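## Task

Move the yellow sponge onto the coffee table in the adjacent room. The robot must not tip over or finish leaning. The sponge must rest there by itself at the end, not be held in place by the robot.

## Robot and tools

The robot is a simulated Hello Robot Stretch 3 with a single arm. It has a two-wheeled base (0.33 m long, 0.34 m wide), a lift that slides up a mast, and a telescoping arm that reaches out to the robot's right side. To bring the gripper forward or back, the base itself must drive. Turning in place pivots about the point between the wheels, 0.05 m behind the front edge. With the arm in and the wrist folded, a spin sweeps a 0.28 m radius; an unfolded, level wrist reaches past that. Loose objects may occasionally get nudged by something else.

Frames. The base frame sits on the floor between the drive wheels: x forward, y left, z up. hand_pose is reported in it, located where the closed fingertips meet; with all wrist joints at zero its x axis points up, y points back along the arm toward the mast, z toward the rear. Fingertips are round pads 0.04 m wide. The odometry frame is the base frame at the scene's start; base_odometry counts wheel rotation only, so slip looks like travel. Heading is positive leftward, in -3.142 to 3.142. turned_by_wheels and turned_by_imu give the turn since the previous result. base_tilt is in degrees, forward and right positive, with a fixed bias of up to about 4 degrees.

execute_actions takes "actions", a list holding one action or none (empty just reports state and images), plus optional "cameras" (head_camera, nav_camera, wrist_camera or all; omitted means all, [] means none). An action may carry "base", "joints", or both, and optional "contact_limits"; its motions begin together. "base" holds exactly one relative command: {"translate_m": d}, a straight drive of d metres from the current spot, forward positive, -1 to 1; or {"rotate_rad": d}, a turn in place, left positive, -3.2 to 3.2. No sideways motion. "joints" is a set of absolute targets by name: lift_m 0 to 1.1 (arm height); arm_m 0 to 0.52 (extension); wrist_yaw_rad -1.345 to 4.42 (0 along the arm, positive toward the front, 3.0 folded over the base); wrist_pitch_rad -1.57 to 0.451 (0 level, negative tips fingers down); wrist_roll_rad -2.911 to 2.911 (0 fingers side by side); gripper_m -0.089 to 0.179 (bigger is wider; true gap is 0.007 less when almost shut, 0.025 less fully open, zero under 0.007); head_pan_rad -3.953 to 1.73 (0 forward, positive left, -1.57 along the arm); head_tilt_rad -1.53 to 0.419 (negative down). Tolerances for done: lift and arm 0.004, yaw and roll 0.02, pitch 0.05, gripper 0.004, head 0.02. Each action lasts at most 15 s. Joints or base left out can keep pushing toward an old target. Unknown keys or out-of-range numbers get the whole call rejected. If a result reports a stop, later motion calls in the same reply are skipped. "contact_limits" only accepts arm_m: a motor_effort percentage (1 to 100) where the arm stops; lower is softer, too low stops at once; it also caps holding force until the next action.

wait takes "seconds" (0 to 10) and just lets the scene run, returning state and images. zoom_image takes "camera" and "region" [x0, y0, x1, y1] in pixels of that camera's latest image, origin top-left, at most 504 by 504. Images: head_camera 896x504, nav_camera 672x504 fisheye, wrist_camera 644x364. finished_scene takes "scene" (the current number) and closes it for good; its result states success and gives the next task. The goal must hold after the robot settles.

Result lines. base_status and joint_status tell how each commanded motion ended: done (for the base, wheels turned the full amount even if slipping), off_target (stopped short, maybe still pushing), contact_stop, time_out, torque_fault. After the last three the old target is dropped. Arm and lift contact_stop when pressing hard and then go limp until recommanded; a limp lift may sink under load or keep pressing. on_its_own covers uncommanded joints; "held at" is a target, not a position. motor_effort is percent of maximum, positive toward higher values, bracket is the peak; readings are noisy and biased. Positive wheel effort drives forward. lidar_m lists 12 distances in 30-degree sectors, first straight ahead, counter-clockwise (4th left, 7th behind, 10th right), "-" for nothing; its plane is 0.17 m up, so it sees table legs, not tops, and misses glass and thin legs. wrist_depth_mm and head_depth_mm are 7x7 grids of median depth in mm.

Speed: with lift_m under 0.30, arm_m under 0.03 and wrist_yaw_rad over 2.54 the base moves up to 0.30 m/s and 1.9 rad/s; otherwise 0.10 m/s and 0.63 rad/s.

Gripping: command gripper_m below the object's width; lower squeezes more but the stall guard may ease off. Release by opening at least 0.02 past the contact value. Neither the reading nor done proves a grasp; check cameras.

Avoid: fold or unfold the wrist only with lift_m 0.32 to 0.95, wrist_pitch_rad -0.4 and roll near 0; folded, lift may drop to 0.25. With yaw below -0.4 keep pitch at -0.5 or lower. Pushing into something solid with the gripper above roughly 0.45 m can tip the robot, worse with higher contact limits or repeated pushes. Do not drive while gripping or pressing on fixed things; if snagged, reverse the last move in small steps, pull the gripper free, and lower lift_m near 0.2 if still tilted. Base, wrist and head never contact-stop; prolonged wrist strain causes a 10 s torque fault. Drops, slams and hard hits are penalised, and the robot's motion time should be kept short.

Each tool is called by a JSON object that holds its "method" and its "body".

## Session

{"method": "execute_actions", "body": {"actions": []}}

Scene clock: 0.00 s.
base_odometry: x=+0.000 y=+0.000 heading=+0.000 (m, m, rad; odometry frame)
turned_by_wheels: +0.000 (rad since the last result)
turned_by_imu: +0.000 (rad since the last result)
base_tilt: forward=-1.1 right=-1.4 (deg)
lidar_m: 1.25 0.73 0.64 0.64 0.76 0.71 0.71 0.83 1.48 3.13 1.76 1.82
head_depth_mm: 1704 1695 1686 1669 1655 1649 1106 / 1754 1743 1726 1731 1688 1687 1149 / 1787 1796 1774 1769 1745 1741 1147 / 1833 1844 1841 1803 1796 1777 1768 / 1706 1740 1750 1781 1790 1803 1787 / 1352 1365 1371 1388 1400 1408 1423 / 1112 1120 1128 1134 1143 1152 1160
base_status: not commanded
joint_positions: lift_m=+0.499 arm_m=+0.000 wrist_yaw_rad=+2.988 wrist_pitch_rad=-0.485 wrist_roll_rad=+0.004 gripper_m=+0.037 head_pan_rad=+0.010 head_tilt_rad=+0.007
joint_status: not commanded
motor_effort: left_wheel=+0 right_wheel=+0 lift_m=+30 arm_m=+0 wrist_yaw_rad=+0 wrist_pitch_rad=+5 wrist_roll_rad=+0 gripper_m=+0 head_pan_rad=+0 head_tilt_rad=+2 (%)
hand_pose: x=+0.0118 y=+0.0683 z=+0.4967 quat_wxyz=(+0.222, +0.698, +0.116, +0.670) (m; base frame)
wrist_depth_mm: 658 - 629 621 596 578 566 / 695 - 670 670 650 640 629 / 719 - 751 732 719 695 675 / 750 886 831 809 811 757 760 / 751 867 886 868 845 813 800 / 726 746 - 731 735 730 709 / 640 644 - 634 633 618 616
pictures: head_camera (sideways: a quarter turn clockwise sets it upright), nav_camera (sideways: a quarter turn counterclockwise sets it upright), wrist_camera
Images, in order (width x height): head_camera 896x504, nav_camera 672x504, wrist_camera 644x364.

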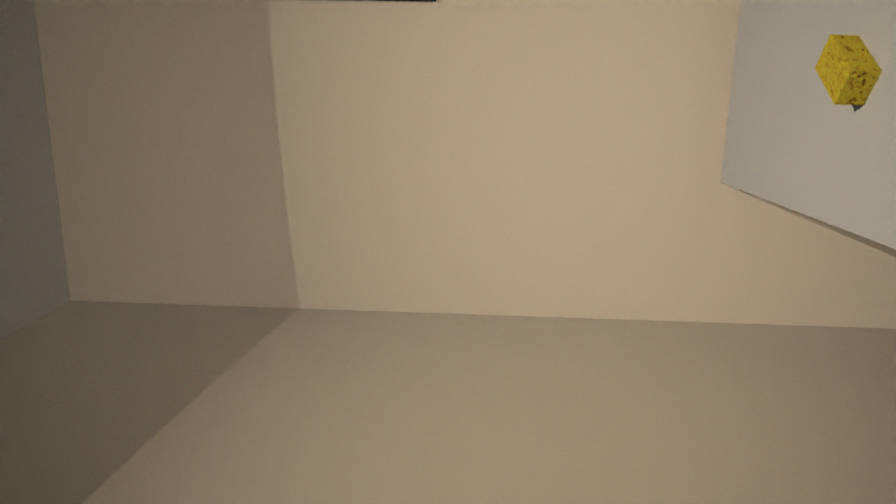

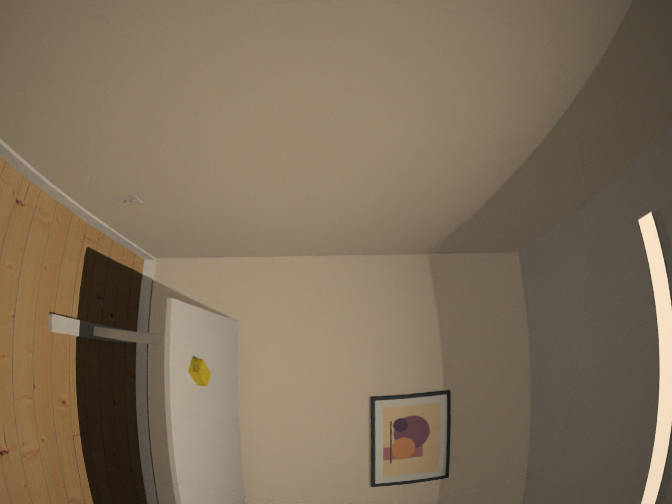

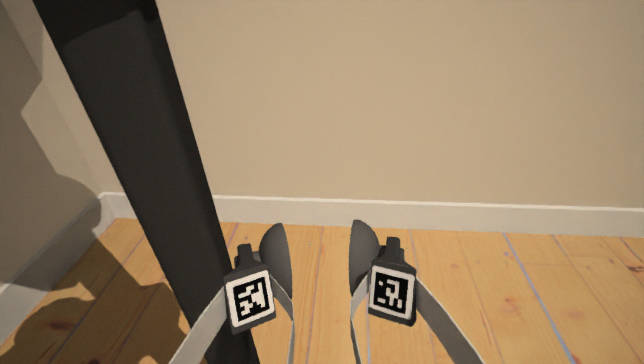

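{"method": "execute_actions", "body": {"actions": [{"joints":{"head_pan_rad":-0.6,"head_tilt_rad":-0.6,"lift_m":0.9}}]}}

{"method": "execute_actions", "body": {"actions": [{"joints":{"head_pan_rad":-2.2,"head_tilt_rad":-0.4}}], "cameras": ["head_camera","nav_camera"]}}

Scene clock: 4.80 s.
base_odometry: x=+0.000 y=+0.000 heading=+0.000 (m, m, rad; odometry frame)
turned_by_wheels: +0.000 (rad since the last result)
turned_by_imu: +0.001 (rad since the last result)
base_tilt: forward=-1.1 right=-1.4 (deg)
lidar_m: 1.24 0.74 0.64 0.64 0.75 0.71 0.71 0.83 1.48 3.11 1.77 1.82
head_depth_mm: 1784 1974 1561 2008 1881 1531 1291 / 1726 1900 1540 2262 1870 1526 1283 / 1669 1838 1521 2210 1870 1515 1280 / 1618 1775 1511 2152 1847 1509 1273 / 1561 1721 1485 2096 1839 1498 1265 / 1528 1669 1471 2036 1835 1482 1262 / 1483 1608 1464 1180 1766 1444 1261
base_status: not commanded
joint_positions: lift_m=+0.899 arm_m=+0.000 wrist_yaw_rad=+2.988 wrist_pitch_rad=-0.485 wrist_roll_rad=+0.004 gripper_m=+0.037 head_pan_rad=-0.593 head_tilt_rad=-0.592
joint_status: all done
motor_effort: left_wheel=+0(0) right_wheel=+0(0) lift_m=+39(39) arm_m=+0(1) wrist_yaw_rad=+0(0) wrist_pitch_rad=+5(5) wrist_roll_rad=+0(0) gripper_m=+0(0) head_pan_rad=-3(33) head_tilt_rad=-5(43) (%)
hand_pose: x=+0.0117 y=+0.0682 z=+0.8972 quat_wxyz=(+0.223, +0.698, +0.117, +0.670) (m; base frame)
wrist_depth_mm: 664 - 634 599 600 591 576 / 696 - 682 656 645 640 622 / 743 - 740 716 729 692 697 / 739 877 821 827 782 779 749 / 736 936 917 934 878 860 848 / 748 - - - - - 964 / 766 - - - - - -
pictures: head_camera (sideways: a quarter turn clockwise sets it upright), nav_camera (sideways: a quarter turn counterclockwise sets it upright), wrist_camera
Images, in order (width x height): head_camera 896x504, nav_camera 672x504, wrist_camera 644x364.

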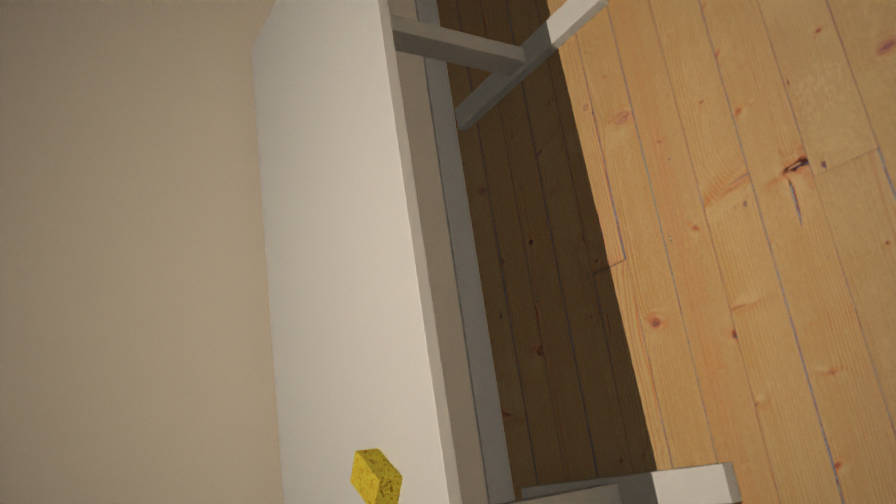

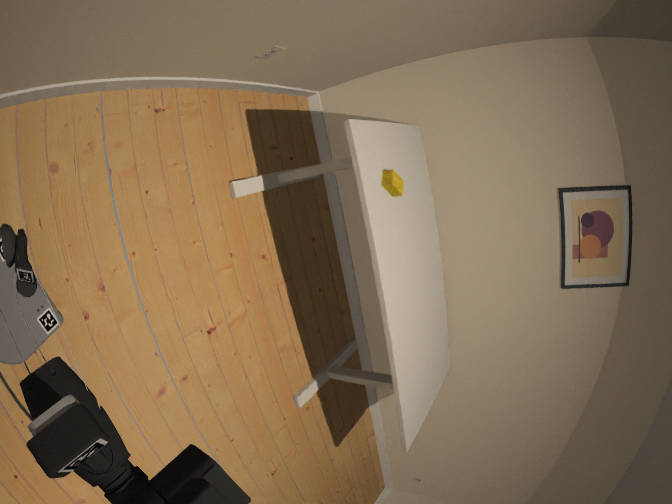

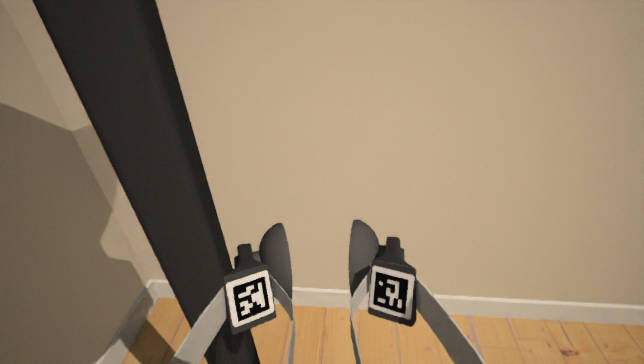

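Scene clock: 6.10 s.
base_odometry: x=+0.000 y=+0.000 heading=+0.000 (m, m, rad; odometry frame)
turned_by_wheels: +0.000 (rad since the last result)
turned_by_imu: +0.000 (rad since the last result)
base_tilt: forward=-1.1 right=-1.3 (deg)
lidar_m: 1.24 0.74 0.64 0.64 0.76 0.71 0.71 0.83 1.48 3.12 1.76 1.82
head_depth_mm: 993 1022 1050 1074 1110 1146 1179 / 1158 1189 1231 1272 1318 1361 1374 / 2883 3085 1473 1530 1616 1667 1495 / 2820 3007 3231 3218 2344 1792 - / 1359 1443 1548 1947 2056 1781 - / 2651 2804 2992 3132 2309 1769 1506 / 2575 2738 2912 3046 2300 1764 1467
base_status: not commanded
joint_positions: lift_m=+0.899 arm_m=+0.000 wrist_yaw_rad=+2.988 wrist_pitch_rad=-0.485 wrist_roll_rad=+0.004 gripper_m=+0.037 head_pan_rad=-2.193 head_tilt_rad=-0.409
joint_status: all done
motor_effort: left_wheel=+0(0) right_wheel=-1(0) lift_m=+39(40) arm_m=+0(0) wrist_yaw_rad=+0(0) wrist_pitch_rad=+5(5) wrist_roll_rad=+0(0) gripper_m=-1(1) head_pan_rad=-4(46) head_tilt_rad=+5(25) (%)
hand_pose: x=+0.0117 y=+0.0682 z=+0.8972 quat_wxyz=(+0.223, +0.698, +0.117, +0.670) (m; base frame)
wrist_depth_mm: 647 - 621 613 597 592 580 / 697 - 695 663 653 634 623 / 732 - 747 739 717 696 693 / 737 896 830 794 787 769 750 / 761 963 909 915 887 868 843 / 759 - - - - - 948 / 767 - - - - - -
pictures: head_camera (sideways: a quarter turn clockwise sets it upright), nav_camera (sideways: a quarter turn counterclockwise sets it upright)
Images, in order (width x height): head_camera 896x504, nav_camera 672x504.

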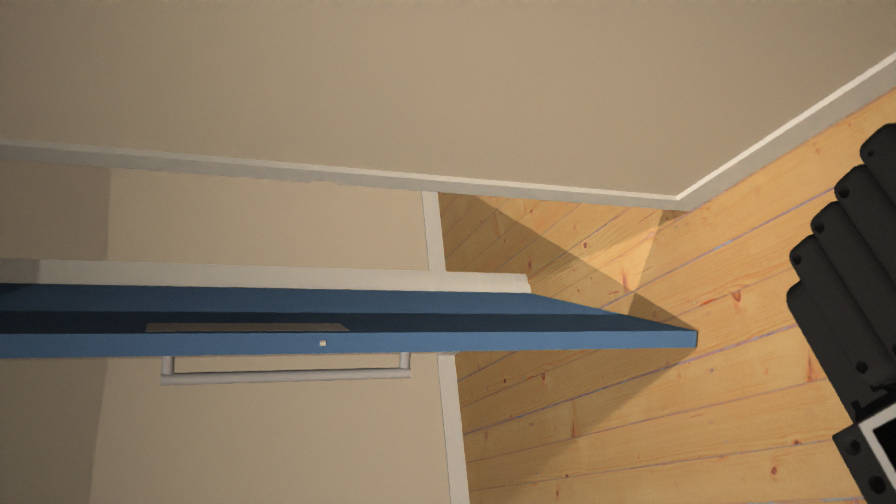

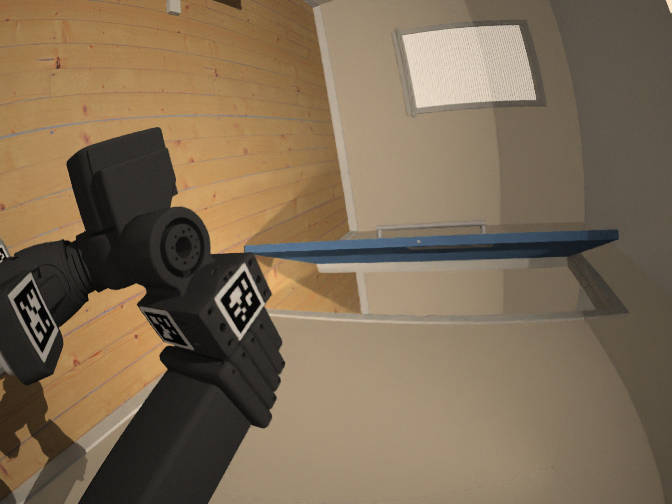

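{"method": "execute_actions", "body": {"actions": [{"base":{"rotate_rad":-0.26},"joints":{"head_pan_rad":0,"head_tilt_rad":-0.7}}], "cameras": []}}

{"method": "execute_actions", "body": {"actions": [{"base":{"translate_m":0.6}}], "cameras": ["head_camera"]}}

{"method": "execute_actions", "body": {"actions": [{"base":{"rotate_rad":1.57},"joints":{"head_pan_rad":-1.57,"head_tilt_rad":-0.75,"lift_m":0.94,"wrist_yaw_rad":0,"gripper_m":0.17}}]}}

Scene clock: 8.87 s.
base_odometry: x=+0.000 y=+0.000 heading=-0.260 (m, m, rad; odometry frame)
turned_by_wheels: -0.260 (rad since the last result)
turned_by_imu: -0.258 (rad since the last result)
base_tilt: forward=-1.1 right=-1.4 (deg)
lidar_m: 1.34 0.89 0.66 0.64 0.67 0.73 0.71 0.74 1.03 1.50 2.52 1.77
head_depth_mm: 1542 1661 1241 2086 1703 1430 1226 / 1546 1672 1231 2072 1684 1418 1222 / 1546 1648 1219 2091 1702 1418 1214 / 1551 1641 1196 2055 1675 1409 1213 / 1549 1642 1193 1934 1656 1399 1205 / 1547 1689 1369 2033 1652 1390 1203 / 1545 1718 1915 1961 1633 1380 1196
base_status: done
joint_positions: lift_m=+0.899 arm_m=+0.000 wrist_yaw_rad=+2.988 wrist_pitch_rad=-0.485 wrist_roll_rad=+0.004 gripper_m=+0.037 head_pan_rad=-0.007 head_tilt_rad=-0.691
joint_status: all done
motor_effort: left_wheel=+4(7) right_wheel=-6(9) lift_m=+40(40) arm_m=-1(0) wrist_yaw_rad=+0(0) wrist_pitch_rad=+5(5) wrist_roll_rad=-1(0) gripper_m=+0(0) head_pan_rad=+3(45) head_tilt_rad=-5(31) (%)
hand_pose: x=+0.0117 y=+0.0682 z=+0.8972 quat_wxyz=(+0.223, +0.698, +0.117, +0.670) (m; base frame)
wrist_depth_mm: 547 - 592 628 645 685 736 / 584 - 632 680 704 759 805 / 645 - 699 745 794 842 889 / 701 734 775 830 866 933 - / 759 808 861 944 - - - / 830 938 - - - - - / 879 - - - - - -
pictures: none
No camera images: the call's "cameras" was empty. Leave "cameras" out to get every camera's image.

Scene clock: 16.10 s.
base_odometry: x=+0.580 y=-0.154 heading=-0.260 (m, m, rad; odometry frame)
turned_by_wheels: +0.000 (rad since the last result)
turned_by_imu: +0.002 (rad since the last result)
base_tilt: forward=-1.1 right=-1.4 (deg)
lidar_m: 0.73 0.87 0.65 0.63 0.66 0.92 1.31 1.37 1.75 3.13 1.36 1.25
head_depth_mm: 1020 1133 1216 940 757 664 1223 / 1023 1138 1209 934 752 661 1221 / 1020 1133 1210 925 749 657 1211 / 1021 1137 1204 919 722 654 1213 / 1025 1137 1200 910 736 649 1182 / 1024 1132 1215 905 735 645 1206 / 1023 1138 1278 1429 729 643 1193
base_status: done
joint_positions: lift_m=+0.899 arm_m=+0.000 wrist_yaw_rad=+2.988 wrist_pitch_rad=-0.485 wrist_roll_rad=+0.004 gripper_m=+0.037 head_pan_rad=-0.007 head_tilt_rad=-0.691
joint_status: not commanded
motor_effort: left_wheel=+3(7) right_wheel=-6(7) lift_m=+40(40) arm_m=-1(0) wrist_yaw_rad=+0(0) wrist_pitch_rad=+5(5) wrist_roll_rad=+0(0) gripper_m=+0(0) head_pan_rad=+3(3) head_tilt_rad=-6(6) (%)
hand_pose: x=+0.0117 y=+0.0682 z=+0.8972 quat_wxyz=(+0.223, +0.698, +0.117, +0.670) (m; base frame)
wrist_depth_mm: 530 - 573 598 628 664 707 / 575 - 617 664 691 733 773 / 633 - 693 715 756 821 874 / 687 715 766 796 856 898 - / 770 788 843 913 - - 435 / 851 896 - - - - - / 956 - - - - - -
pictures: head_camera (sideways: a quarter turn clockwise sets it upright)
Images, in order (width x height): head_camera 896x504.

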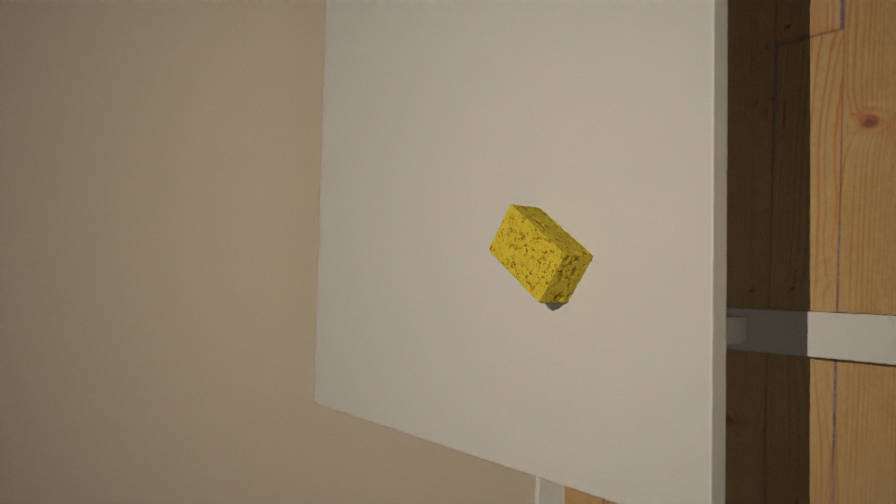

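Scene clock: 19.57 s.
base_odometry: x=+0.580 y=-0.154 heading=+1.310 (m, m, rad; odometry frame)
turned_by_wheels: +1.570 (rad since the last result)
turned_by_imu: +1.565 (rad since the last result)
base_tilt: forward=-1.1 right=-1.3 (deg)
lidar_m: 0.63 0.66 0.92 1.31 1.37 1.75 3.14 1.36 1.25 0.73 0.87 0.65
head_depth_mm: 1031 1154 1122 904 - - - / 1027 1154 1113 897 - - - / 1035 1165 1103 893 - - - / 1035 1161 1092 903 - - - / 1039 1165 1086 855 723 1284 1160 / 1036 1168 1167 850 682 1289 1170 / 1042 1172 1329 1499 698 1289 1169
base_status: done
joint_positions: lift_m=+0.939 arm_m=+0.000 wrist_yaw_rad=+0.002 wrist_pitch_rad=-0.486 wrist_roll_rad=+0.004 gripper_m=+0.170 head_pan_rad=-1.563 head_tilt_rad=-0.741
joint_status: all done
motor_effort: left_wheel=-3(7) right_wheel=+6(10) lift_m=+40(38) arm_m=+0(0) wrist_yaw_rad=-1(2) wrist_pitch_rad=+5(5) wrist_roll_rad=+0(0) gripper_m=+0(84) head_pan_rad=-3(48) head_tilt_rad=-5(14) (%)
hand_pose: x=-0.0211 y=-0.3600 z=+0.9371 quat_wxyz=(+0.685, +0.171, -0.687, -0.170) (m; base frame)
wrist_depth_mm: 782 855 865 850 862 862 861 / 737 937 933 925 954 901 916 / 733 - 832 774 742 737 728 / 733 - 612 600 590 589 567 / 735 - 495 451 482 499 471 / 721 421 416 412 401 406 397 / 685 356 359 354 351 344 346
pictures: head_camera (sideways: a quarter turn clockwise sets it upright), nav_camera (sideways: a quarter turn counterclockwise sets it upright), wrist_camera
Images, in order (width x height): head_camera 896x504, nav_camera 672x504, wrist_camera 644x364.

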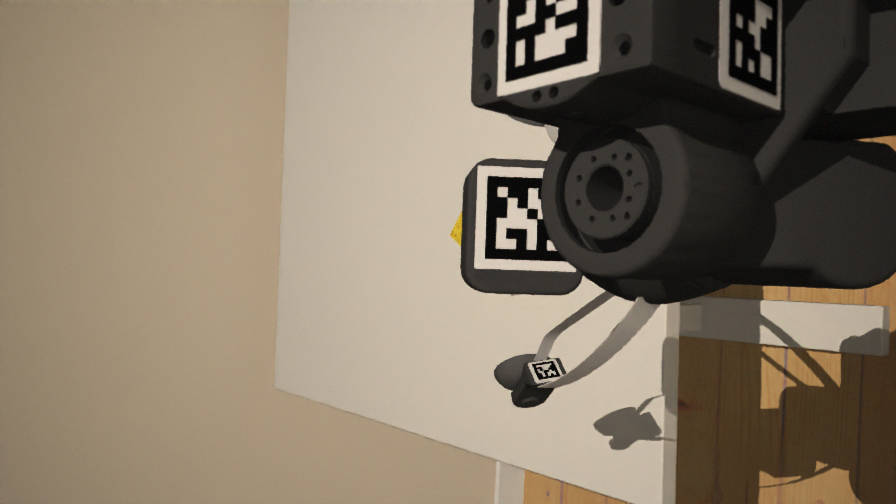

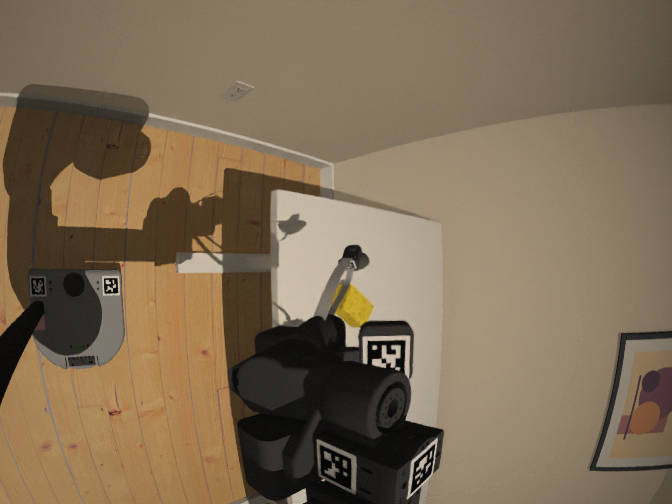

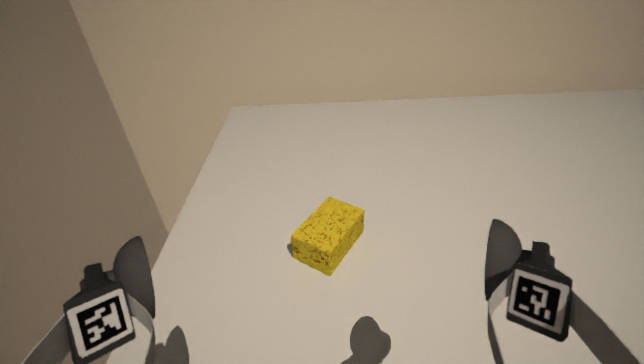

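{"method": "execute_actions", "body": {"actions": [{"joints":{"lift_m":1.08,"wrist_pitch_rad":-1.55,"arm_m":0.42,"head_tilt_rad":-0.6}}]}}

Scene clock: 24.23 s.
base_odometry: x=+0.580 y=-0.154 heading=+1.310 (m, m, rad; odometry frame)
turned_by_wheels: +0.000 (rad since the last result)
turned_by_imu: +0.001 (rad since the last result)
base_tilt: forward=-1.1 right=-1.3 (deg)
lidar_m: 0.63 0.66 0.92 1.31 1.37 1.75 3.12 1.36 1.25 0.73 0.87 0.65
head_depth_mm: - 1109 1225 1065 823 673 1226 / 1039 1113 1231 1058 820 670 1220 / - 1132 1233 1042 813 665 1217 / 1016 1098 1267 1039 748 664 1216 / 1017 1114 1238 993 806 660 1206 / 1019 1114 1240 1024 799 657 1227 / 1025 1124 1238 1396 1517 654 1222
base_status: not commanded
joint_positions: lift_m=+1.079 arm_m=+0.420 wrist_yaw_rad=+0.001 wrist_pitch_rad=-1.545 wrist_roll_rad=+0.004 gripper_m=+0.170 head_pan_rad=-1.563 head_tilt_rad=-0.606
joint_status: all done
motor_effort: left_wheel=-3(3) right_wheel=+6(6) lift_m=+40(39) arm_m=+4(5) wrist_yaw_rad=+0(1) wrist_pitch_rad=-2(6) wrist_roll_rad=+0(0) gripper_m=+0(0) head_pan_rad=-4(3) head_tilt_rad=+3(22) (%)
hand_pose: x=-0.0216 y=-0.5471 z=+0.9613 quat_wxyz=(+0.506, +0.493, -0.507, -0.495) (m; base frame)
wrist_depth_mm: 755 379 377 374 385 384 386 / 753 380 379 383 387 394 398 / 756 388 392 396 393 402 402 / 739 396 393 357 403 404 408 / 732 405 403 403 410 407 414 / 733 410 412 412 414 418 421 / 681 - - - - - -
pictures: head_camera (sideways: a quarter turn clockwise sets it upright), nav_camera (sideways: a quarter turn counterclockwise sets it upright), wrist_camera
Images, in order (width x height): head_camera 896x504, nav_camera 672x504, wrist_camera 644x364.

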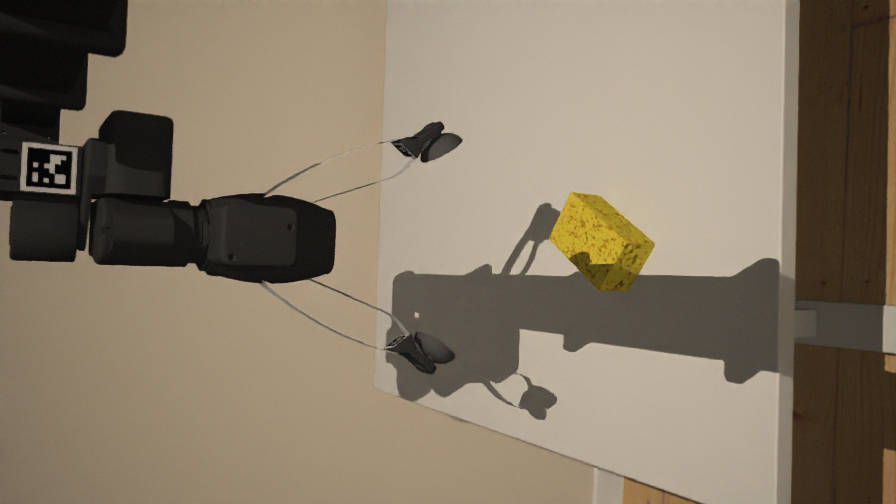

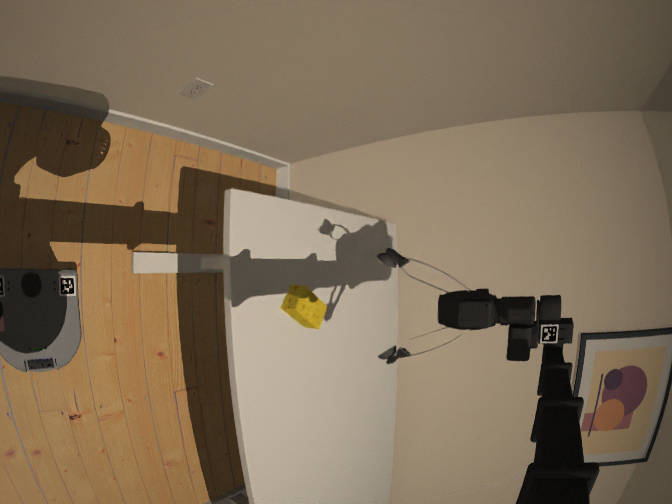

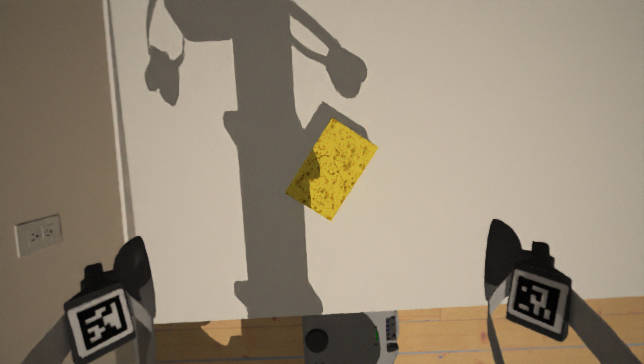

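{"method": "execute_actions", "body": {"actions": [{"base":{"translate_m":-0.012},"joints":{"lift_m":0.97,"wrist_roll_rad":0.58,"arm_m":0.475}}], "cameras": ["head_camera","wrist_camera"]}}

Scene clock: 26.63 s.
base_odometry: x=+0.577 y=-0.166 heading=+1.310 (m, m, rad; odometry frame)
turned_by_wheels: +0.000 (rad since the last result)
turned_by_imu: +0.000 (rad since the last result)
base_tilt: forward=-1.1 right=-1.3 (deg)
lidar_m: 0.64 0.67 0.93 1.31 1.37 1.74 3.13 1.35 1.25 0.73 0.89 0.66
head_depth_mm: 1011 1104 - 1019 803 672 1221 / 1012 1078 1256 1050 820 670 1218 / 1016 - 1250 1049 789 667 1215 / 1018 1087 - 1001 749 663 1210 / 1018 1117 1236 1031 806 658 1198 / 1019 1118 1240 1027 799 658 1232 / 1022 1125 1242 1394 853 652 1219
base_status: done
joint_positions: lift_m=+0.971 arm_m=+0.475 wrist_yaw_rad=+0.001 wrist_pitch_rad=-1.545 wrist_roll_rad=+0.577 gripper_m=+0.170 head_pan_rad=-1.563 head_tilt_rad=-0.606
joint_status: all done
motor_effort: left_wheel=-3(7) right_wheel=+5(9) lift_m=+17(37) arm_m=+4(3) wrist_yaw_rad=-1(0) wrist_pitch_rad=-2(2) wrist_roll_rad=+1(1) gripper_m=+0(0) head_pan_rad=-4(3) head_tilt_rad=+4(3) (%)
hand_pose: x=-0.0217 y=-0.6019 z=+0.8525 quat_wxyz=(+0.342, +0.333, -0.629, -0.614) (m; base frame)
wrist_depth_mm: 275 278 276 276 276 276 275 / 283 279 281 280 280 281 279 / 288 284 284 283 285 284 285 / 291 292 289 290 291 291 291 / 294 296 297 253 298 294 295 / 648 300 301 255 303 303 - / 596 305 307 309 310 308 -
pictures: head_camera (sideways: a quarter turn clockwise sets it upright), wrist_camera
Images, in order (width x height): head_camera 896x504, wrist_camera 644x364.

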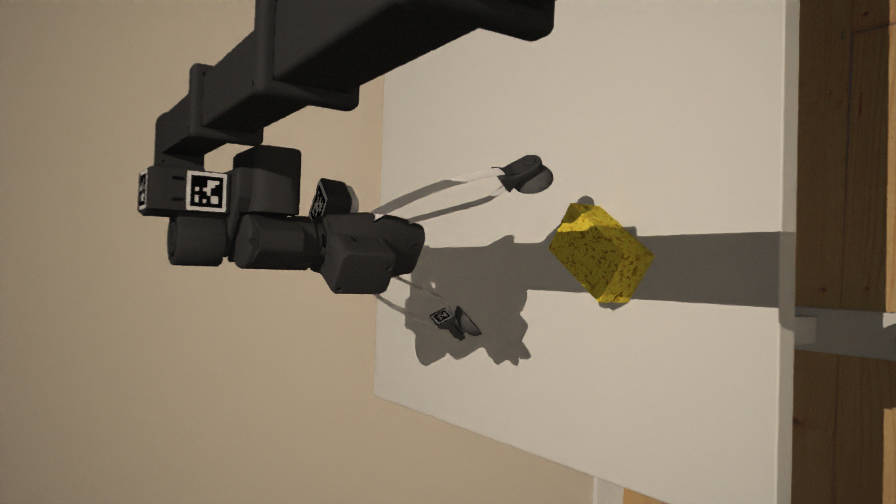

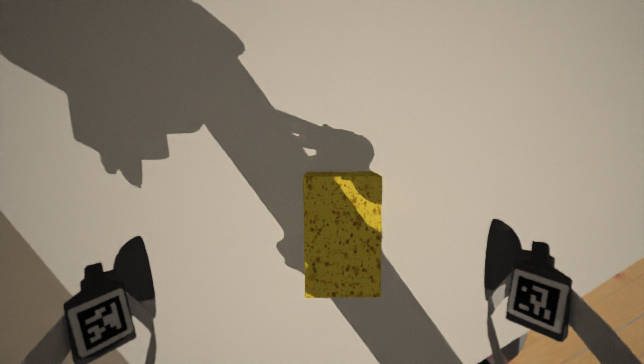

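{"method": "execute_actions", "body": {"actions": [{"base":{"translate_m":-0.014},"joints":{"lift_m":0.895,"arm_m":0.467,"gripper_m":0.13}}], "cameras": ["head_camera","wrist_camera"]}}

Scene clock: 28.47 s.
base_odometry: x=+0.573 y=-0.179 heading=+1.310 (m, m, rad; odometry frame)
turned_by_wheels: +0.000 (rad since the last result)
turned_by_imu: +0.000 (rad since the last result)
base_tilt: forward=-1.1 right=-1.3 (deg)
lidar_m: 0.65 0.69 0.95 1.31 1.38 1.74 3.10 1.34 1.25 0.73 0.90 0.68
head_depth_mm: 1010 1106 1227 1159 - - 1221 / 1011 1108 1190 1012 799 670 1219 / 1014 1116 - 1045 815 666 1212 / 1015 1115 1232 - 749 664 1208 / 1021 1116 1237 1031 804 658 1208 / 1019 1121 1224 1022 801 659 1225 / 1020 1125 1241 1368 819 654 1220
base_status: done
joint_positions: lift_m=+0.896 arm_m=+0.467 wrist_yaw_rad=+0.001 wrist_pitch_rad=-1.545 wrist_roll_rad=+0.577 gripper_m=+0.130 head_pan_rad=-1.563 head_tilt_rad=-0.606
joint_status: all done
motor_effort: left_wheel=-3(6) right_wheel=+5(9) lift_m=+16(18) arm_m=-4(1) wrist_yaw_rad=+0(1) wrist_pitch_rad=-1(2) wrist_roll_rad=+1(0) gripper_m=-1(83) head_pan_rad=-3(3) head_tilt_rad=+2(4) (%)
hand_pose: x=-0.0217 y=-0.5947 z=+0.7775 quat_wxyz=(+0.342, +0.333, -0.629, -0.614) (m; base frame)
wrist_depth_mm: 206 205 207 205 206 206 204 / 210 210 209 209 210 208 210 / 213 215 215 212 213 214 212 / 217 216 217 215 216 216 216 / 221 221 221 176 219 221 222 / 227 225 226 179 225 224 225 / 230 231 229 183 229 230 227
pictures: head_camera (sideways: a quarter turn clockwise sets it upright), wrist_camera
Images, in order (width x height): head_camera 896x504, wrist_camera 644x364.

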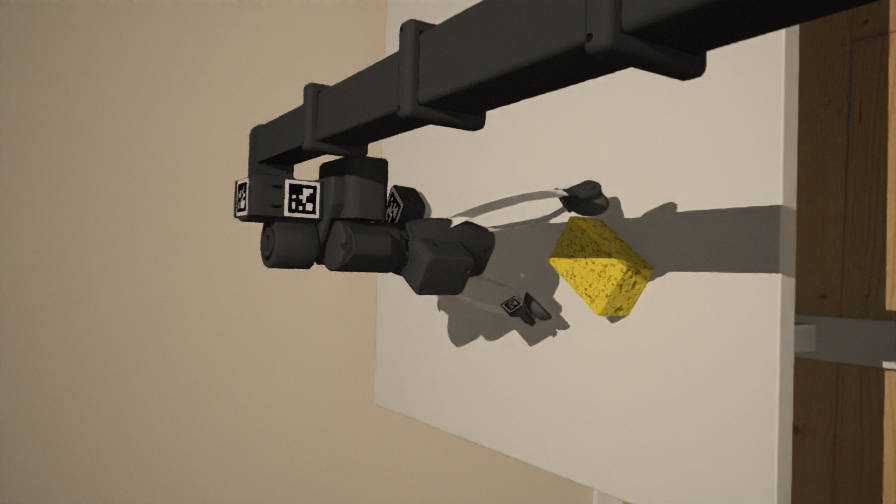

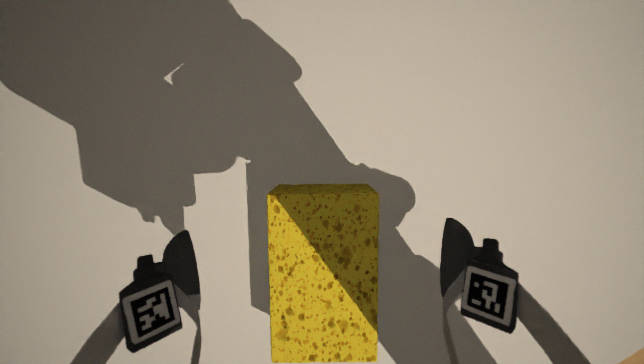

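{"method": "execute_actions", "body": {"actions": [{"joints":{"lift_m":0.86}}], "cameras": ["head_camera","wrist_camera"]}}

{"method": "execute_actions", "body": {"actions": [{"joints":{"gripper_m":0.02}}], "cameras": ["head_camera","wrist_camera"]}}

Scene clock: 29.87 s.
base_odometry: x=+0.573 y=-0.179 heading=+1.310 (m, m, rad; odometry frame)
turned_by_wheels: +0.000 (rad since the last result)
turned_by_imu: +0.000 (rad since the last result)
base_tilt: forward=-1.1 right=-1.3 (deg)
lidar_m: 0.66 0.68 0.96 1.31 1.37 1.73 3.10 1.35 1.25 0.73 0.91 0.67
head_depth_mm: 1010 1108 1226 1108 - - 1226 / 1011 1108 1204 - 793 670 1218 / 1012 1113 1187 1003 830 667 1213 / 1013 1111 1195 - 747 664 1212 / 1021 1116 1235 1032 802 660 1208 / 1019 1116 1219 1024 800 657 1227 / 1020 1112 1242 1368 822 654 1224
base_status: not commanded
joint_positions: lift_m=+0.861 arm_m=+0.467 wrist_yaw_rad=+0.001 wrist_pitch_rad=-1.545 wrist_roll_rad=+0.577 gripper_m=+0.130 head_pan_rad=-1.563 head_tilt_rad=-0.606
joint_status: all done
motor_effort: left_wheel=-3(3) right_wheel=+5(5) lift_m=+17(18) arm_m=-4(4) wrist_yaw_rad=-1(1) wrist_pitch_rad=-1(2) wrist_roll_rad=+1(1) gripper_m=-1(1) head_pan_rad=-3(3) head_tilt_rad=+4(3) (%)
hand_pose: x=-0.0217 y=-0.5947 z=+0.7425 quat_wxyz=(+0.342, +0.333, -0.629, -0.614) (m; base frame)
wrist_depth_mm: 173 173 173 173 172 173 172 / 176 176 176 175 176 176 176 / 180 179 180 180 179 179 178 / 183 183 183 181 182 183 181 / 186 186 185 140 184 186 185 / 190 188 188 143 188 189 188 / 194 194 193 146 193 194 194
pictures: head_camera (sideways: a quarter turn clockwise sets it upright), wrist_camera
Images, in order (width x height): head_camera 896x504, wrist_camera 644x364.

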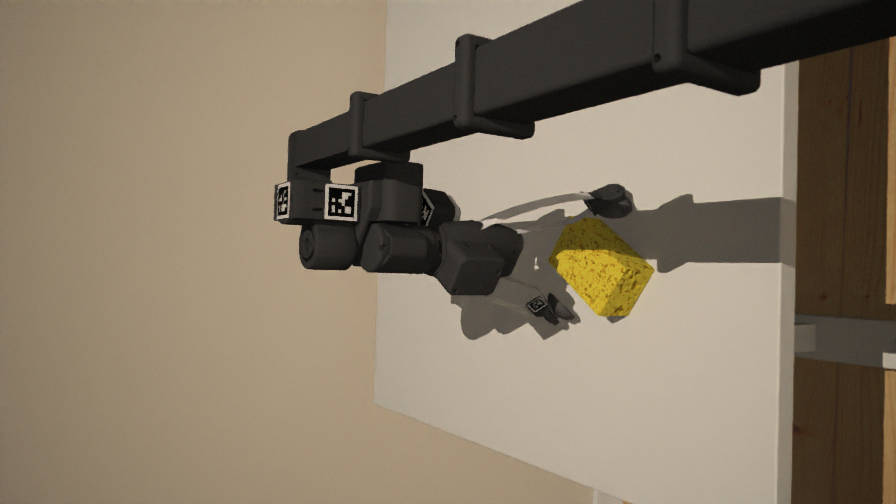

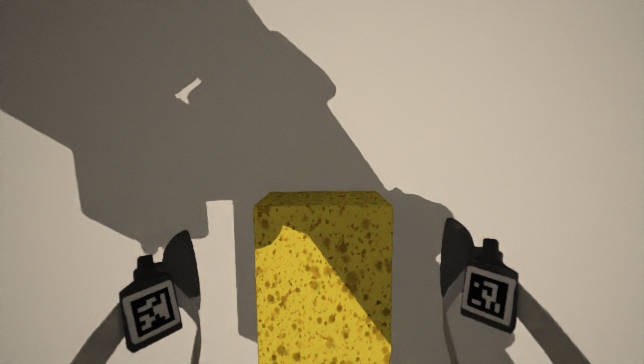

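Scene clock: 31.47 s.
base_odometry: x=+0.573 y=-0.179 heading=+1.310 (m, m, rad; odometry frame)
turned_by_wheels: +0.000 (rad since the last result)
turned_by_imu: +0.000 (rad since the last result)
base_tilt: forward=-1.1 right=-1.3 (deg)
lidar_m: 0.65 0.68 0.96 1.31 1.37 1.73 3.11 1.34 1.25 0.74 0.90 0.68
head_depth_mm: 1012 1107 1225 1108 - - 1221 / 1014 1110 1211 - 792 672 1216 / 1015 1109 1190 1004 814 667 1216 / 1013 1114 1196 - 742 664 1212 / 1016 1112 1235 1031 802 660 1206 / 1022 1118 1223 1024 800 656 1223 / 1018 1122 1242 1372 821 654 1223
base_status: not commanded
joint_positions: lift_m=+0.861 arm_m=+0.467 wrist_yaw_rad=+0.001 wrist_pitch_rad=-1.545 wrist_roll_rad=+0.577 gripper_m=+0.021 head_pan_rad=-1.563 head_tilt_rad=-0.606
joint_status: all done
motor_effort: left_wheel=-3(3) right_wheel=+5(5) lift_m=+17(16) arm_m=-4(4) wrist_yaw_rad=-1(1) wrist_pitch_rad=-2(2) wrist_roll_rad=+1(1) gripper_m=-14(92) head_pan_rad=-3(3) head_tilt_rad=+3(4) (%)
hand_pose: x=-0.0217 y=-0.5947 z=+0.7425 quat_wxyz=(+0.342, +0.333, -0.629, -0.614) (m; base frame)
wrist_depth_mm: 174 173 173 173 172 172 172 / 176 175 176 175 176 176 177 / 179 179 179 179 178 178 179 / 182 182 183 181 182 181 182 / 186 186 185 137 183 185 185 / 190 189 140 140 140 189 189 / 194 194 194 143 192 193 193
pictures: head_camera (sideways: a quarter turn clockwise sets it upright), wrist_camera
Images, in order (width x height): head_camera 896x504, wrist_camera 644x364.

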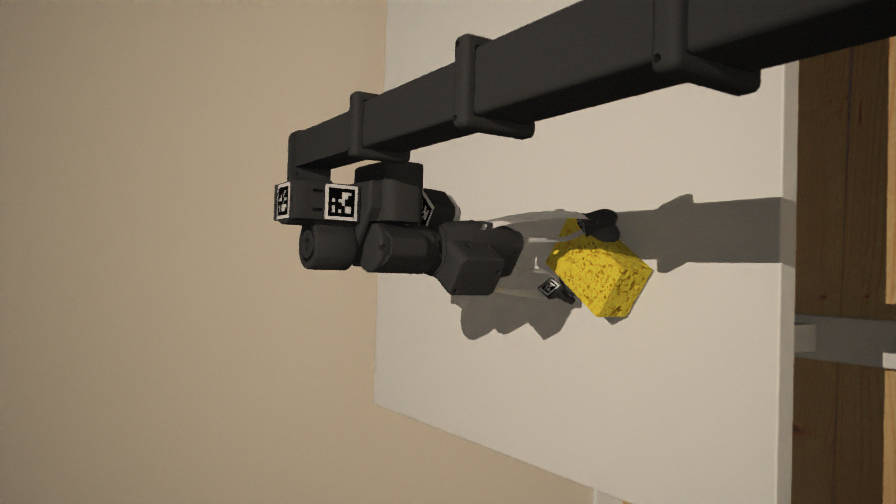

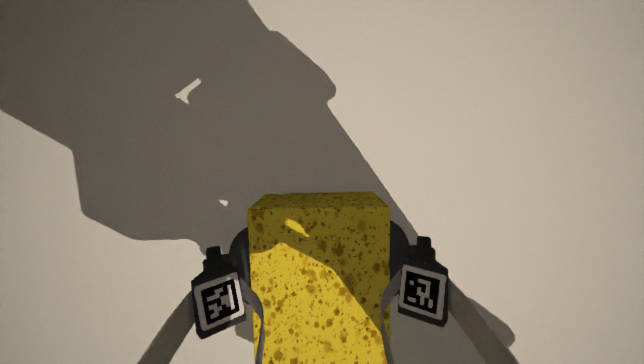

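{"method": "execute_actions", "body": {"actions": [{"joints":{"lift_m":0.93}}], "cameras": ["wrist_camera"]}}

{"method": "execute_actions", "body": {"actions": [{"base":{"rotate_rad":2.37},"joints":{"arm_m":0,"wrist_roll_rad":0,"head_pan_rad":0,"head_tilt_rad":-0.6}}], "cameras": []}}

{"method": "execute_actions", "body": {"actions": [{"base":{"translate_m":0.9},"joints":{"lift_m":0.6}}]}}

Scene clock: 37.47 s.
base_odometry: x=+0.573 y=-0.179 heading=+1.310 (m, m, rad; odometry frame)
turned_by_wheels: +0.000 (rad since the last result)
turned_by_imu: +0.001 (rad since the last result)
base_tilt: forward=-1.1 right=-1.4 (deg)
lidar_m: 0.66 0.68 0.95 1.31 1.37 1.73 3.11 1.34 1.25 0.73 0.90 0.67
head_depth_mm: 1011 1107 1207 - - 657 1224 / 1015 1091 - 1012 822 670 1224 / 1012 1092 1266 1043 814 666 1219 / 1016 1099 - 962 715 664 1210 / 1013 1116 1235 1034 782 660 1207 / 1019 1119 1219 1025 800 657 1224 / 1021 1115 1245 1369 822 655 1221
base_status: not commanded
joint_positions: lift_m=+0.929 arm_m=+0.467 wrist_yaw_rad=+0.001 wrist_pitch_rad=-1.545 wrist_roll_rad=+0.577 gripper_m=+0.021 head_pan_rad=-1.563 head_tilt_rad=-0.606
joint_status: all done
motor_effort: left_wheel=-3(3) right_wheel=+5(5) lift_m=+40(44) arm_m=-4(4) wrist_yaw_rad=+0(0) wrist_pitch_rad=-1(2) wrist_roll_rad=+1(1) gripper_m=-15(15) head_pan_rad=-3(3) head_tilt_rad=+3(4) (%)
hand_pose: x=-0.0217 y=-0.5947 z=+0.8113 quat_wxyz=(+0.342, +0.333, -0.629, -0.614) (m; base frame)
wrist_depth_mm: 238 239 239 237 239 237 237 / 242 241 242 241 243 242 241 / 246 244 245 246 246 244 247 / 251 251 250 250 250 250 251 / 256 257 255 137 254 257 254 / 261 262 139 141 140 261 259 / 267 264 266 143 264 264 -
pictures: wrist_camera
Images, in order (width x height): wrist_camera 644x364.

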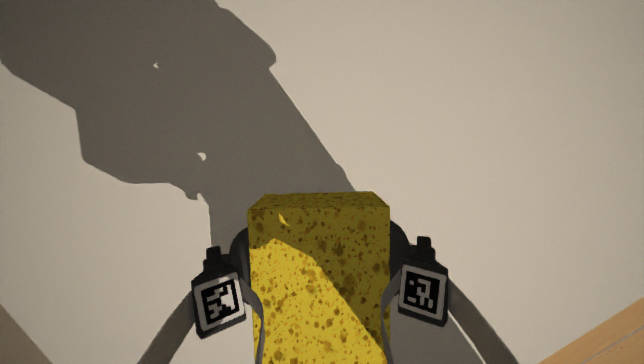

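Scene clock: 42.33 s.
base_odometry: x=+0.573 y=-0.179 heading=-2.604 (m, m, rad; odometry frame)
turned_by_wheels: +2.370 (rad since the last result)
turned_by_imu: +2.362 (rad since the last result)
base_tilt: forward=-1.0 right=-1.4 (deg)
lidar_m: 1.56 2.88 2.25 1.34 1.21 0.73 0.74 0.65 0.66 0.78 1.31 1.32
head_depth_mm: 1243 1325 1424 1539 1649 1517 1280 / 1334 1436 1553 1685 1776 1509 1274 / 1447 1565 1707 1865 1821 1497 1265 / 1602 1737 1906 2087 1827 1497 1263 / 3348 3677 3215 2314 1813 1487 1262 / 1638 1728 2130 2120 1797 1483 1249 / 2205 2503 2768 2285 1778 1470 1249
base_status: done
joint_positions: lift_m=+0.929 arm_m=+0.000 wrist_yaw_rad=+0.001 wrist_pitch_rad=-1.545 wrist_roll_rad=+0.001 gripper_m=+0.021 head_pan_rad=-0.007 head_tilt_rad=-0.606
joint_status: all done
motor_effort: left_wheel=-3(8) right_wheel=+7(14) lift_m=+40(40) arm_m=-4(4) wrist_yaw_rad=+0(1) wrist_pitch_rad=-2(2) wrist_roll_rad=-1(1) gripper_m=-15(14) head_pan_rad=+3(46) head_tilt_rad=+4(4) (%)
hand_pose: x=-0.0216 y=-0.1278 z=+0.8113 quat_wxyz=(+0.506, +0.493, -0.506, -0.494) (m; base frame)
wrist_depth_mm: 878 903 893 901 900 698 552 / 891 924 923 921 923 838 638 / 912 907 932 921 910 930 753 / 917 928 963 164 972 964 884 / 930 943 953 137 935 - - / 963 967 140 140 140 - - / - - - 143 - - -
pictures: none
No camera images: the call's "cameras" was empty. Leave "cameras" out to get every camera's image.

Scene clock: 52.57 s.
base_odometry: x=-0.200 y=-0.640 heading=-2.604 (m, m, rad; odometry frame)
turned_by_wheels: +0.000 (rad since the last result)
turned_by_imu: +0.002 (rad since the last result)
base_tilt: forward=-1.1 right=-1.4 (deg)
lidar_m: 0.83 0.85 2.44 2.05 1.82 1.54 1.49 1.32 1.31 0.79 0.70 0.70
head_depth_mm: 651 695 746 806 874 952 1053 / 702 753 819 884 965 1073 1194 / 761 825 898 987 1087 1219 1249 / 2731 3010 1007 1103 1250 1380 1259 / 2655 2899 3054 2305 1805 1491 1262 / 2441 2651 2858 2290 1802 1478 1249 / 2247 2423 1796 1856 1632 1397 1255
base_status: done
joint_positions: lift_m=+0.601 arm_m=+0.000 wrist_yaw_rad=+0.001 wrist_pitch_rad=-1.545 wrist_roll_rad=+0.001 gripper_m=+0.021 head_pan_rad=-0.007 head_tilt_rad=-0.606
joint_status: all done
motor_effort: left_wheel=-4(4) right_wheel=+6(11) lift_m=+16(34) arm_m=-4(4) wrist_yaw_rad=+0(1) wrist_pitch_rad=-2(2) wrist_roll_rad=-1(1) gripper_m=-15(14) head_pan_rad=+3(3) head_tilt_rad=+3(3) (%)
hand_pose: x=-0.0216 y=-0.1278 z=+0.4825 quat_wxyz=(+0.506, +0.493, -0.506, -0.494) (m; base frame)
wrist_depth_mm: 585 598 606 601 612 607 614 / 598 608 612 610 626 615 630 / 605 613 628 623 613 614 631 / 618 628 632 149 - 632 634 / 633 631 649 137 138 654 645 / 646 641 140 141 - 660 675 / 660 654 657 143 144 669 685
pictures: head_camera (sideways: a quarter turn clockwise sets it upright), nav_camera (sideways: a quarter turn counterclockwise sets it upright), wrist_camera
Images, in order (width x height): head_camera 896x504, nav_camera 672x504, wrist_camera 644x364.

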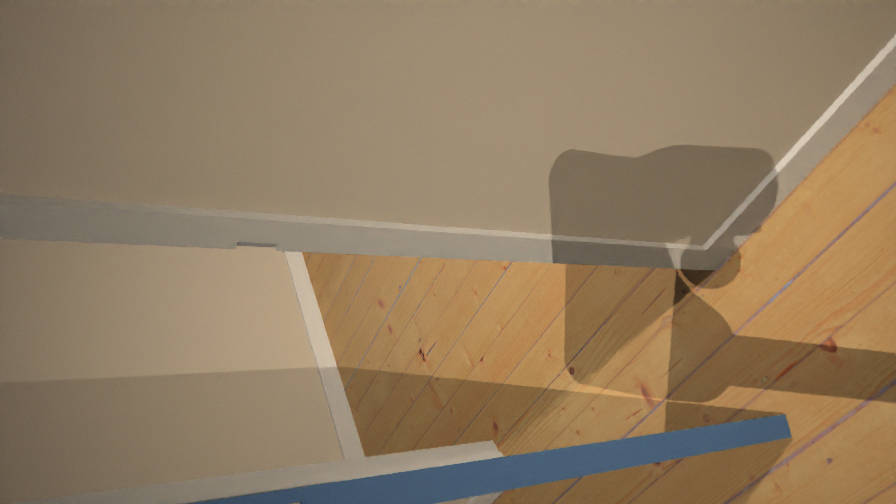

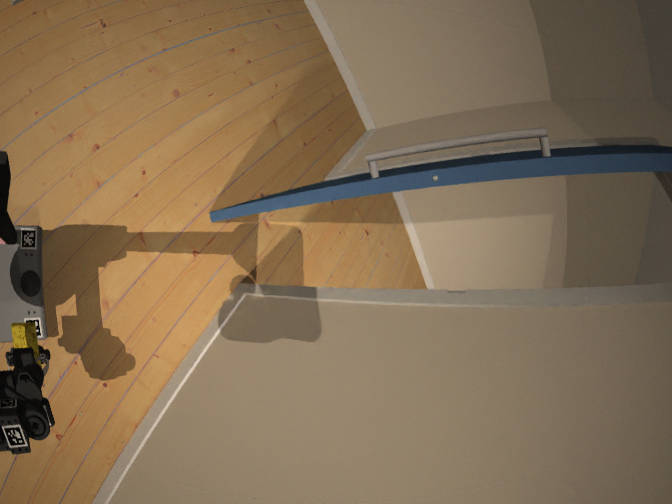

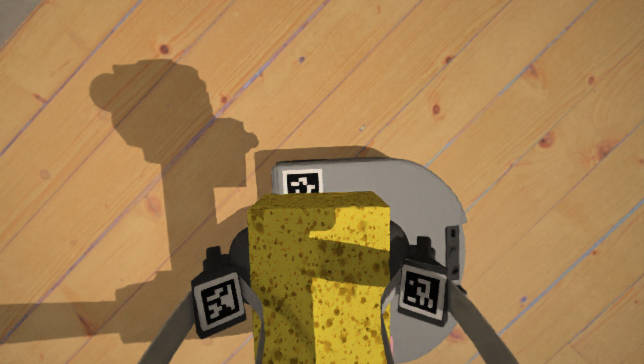

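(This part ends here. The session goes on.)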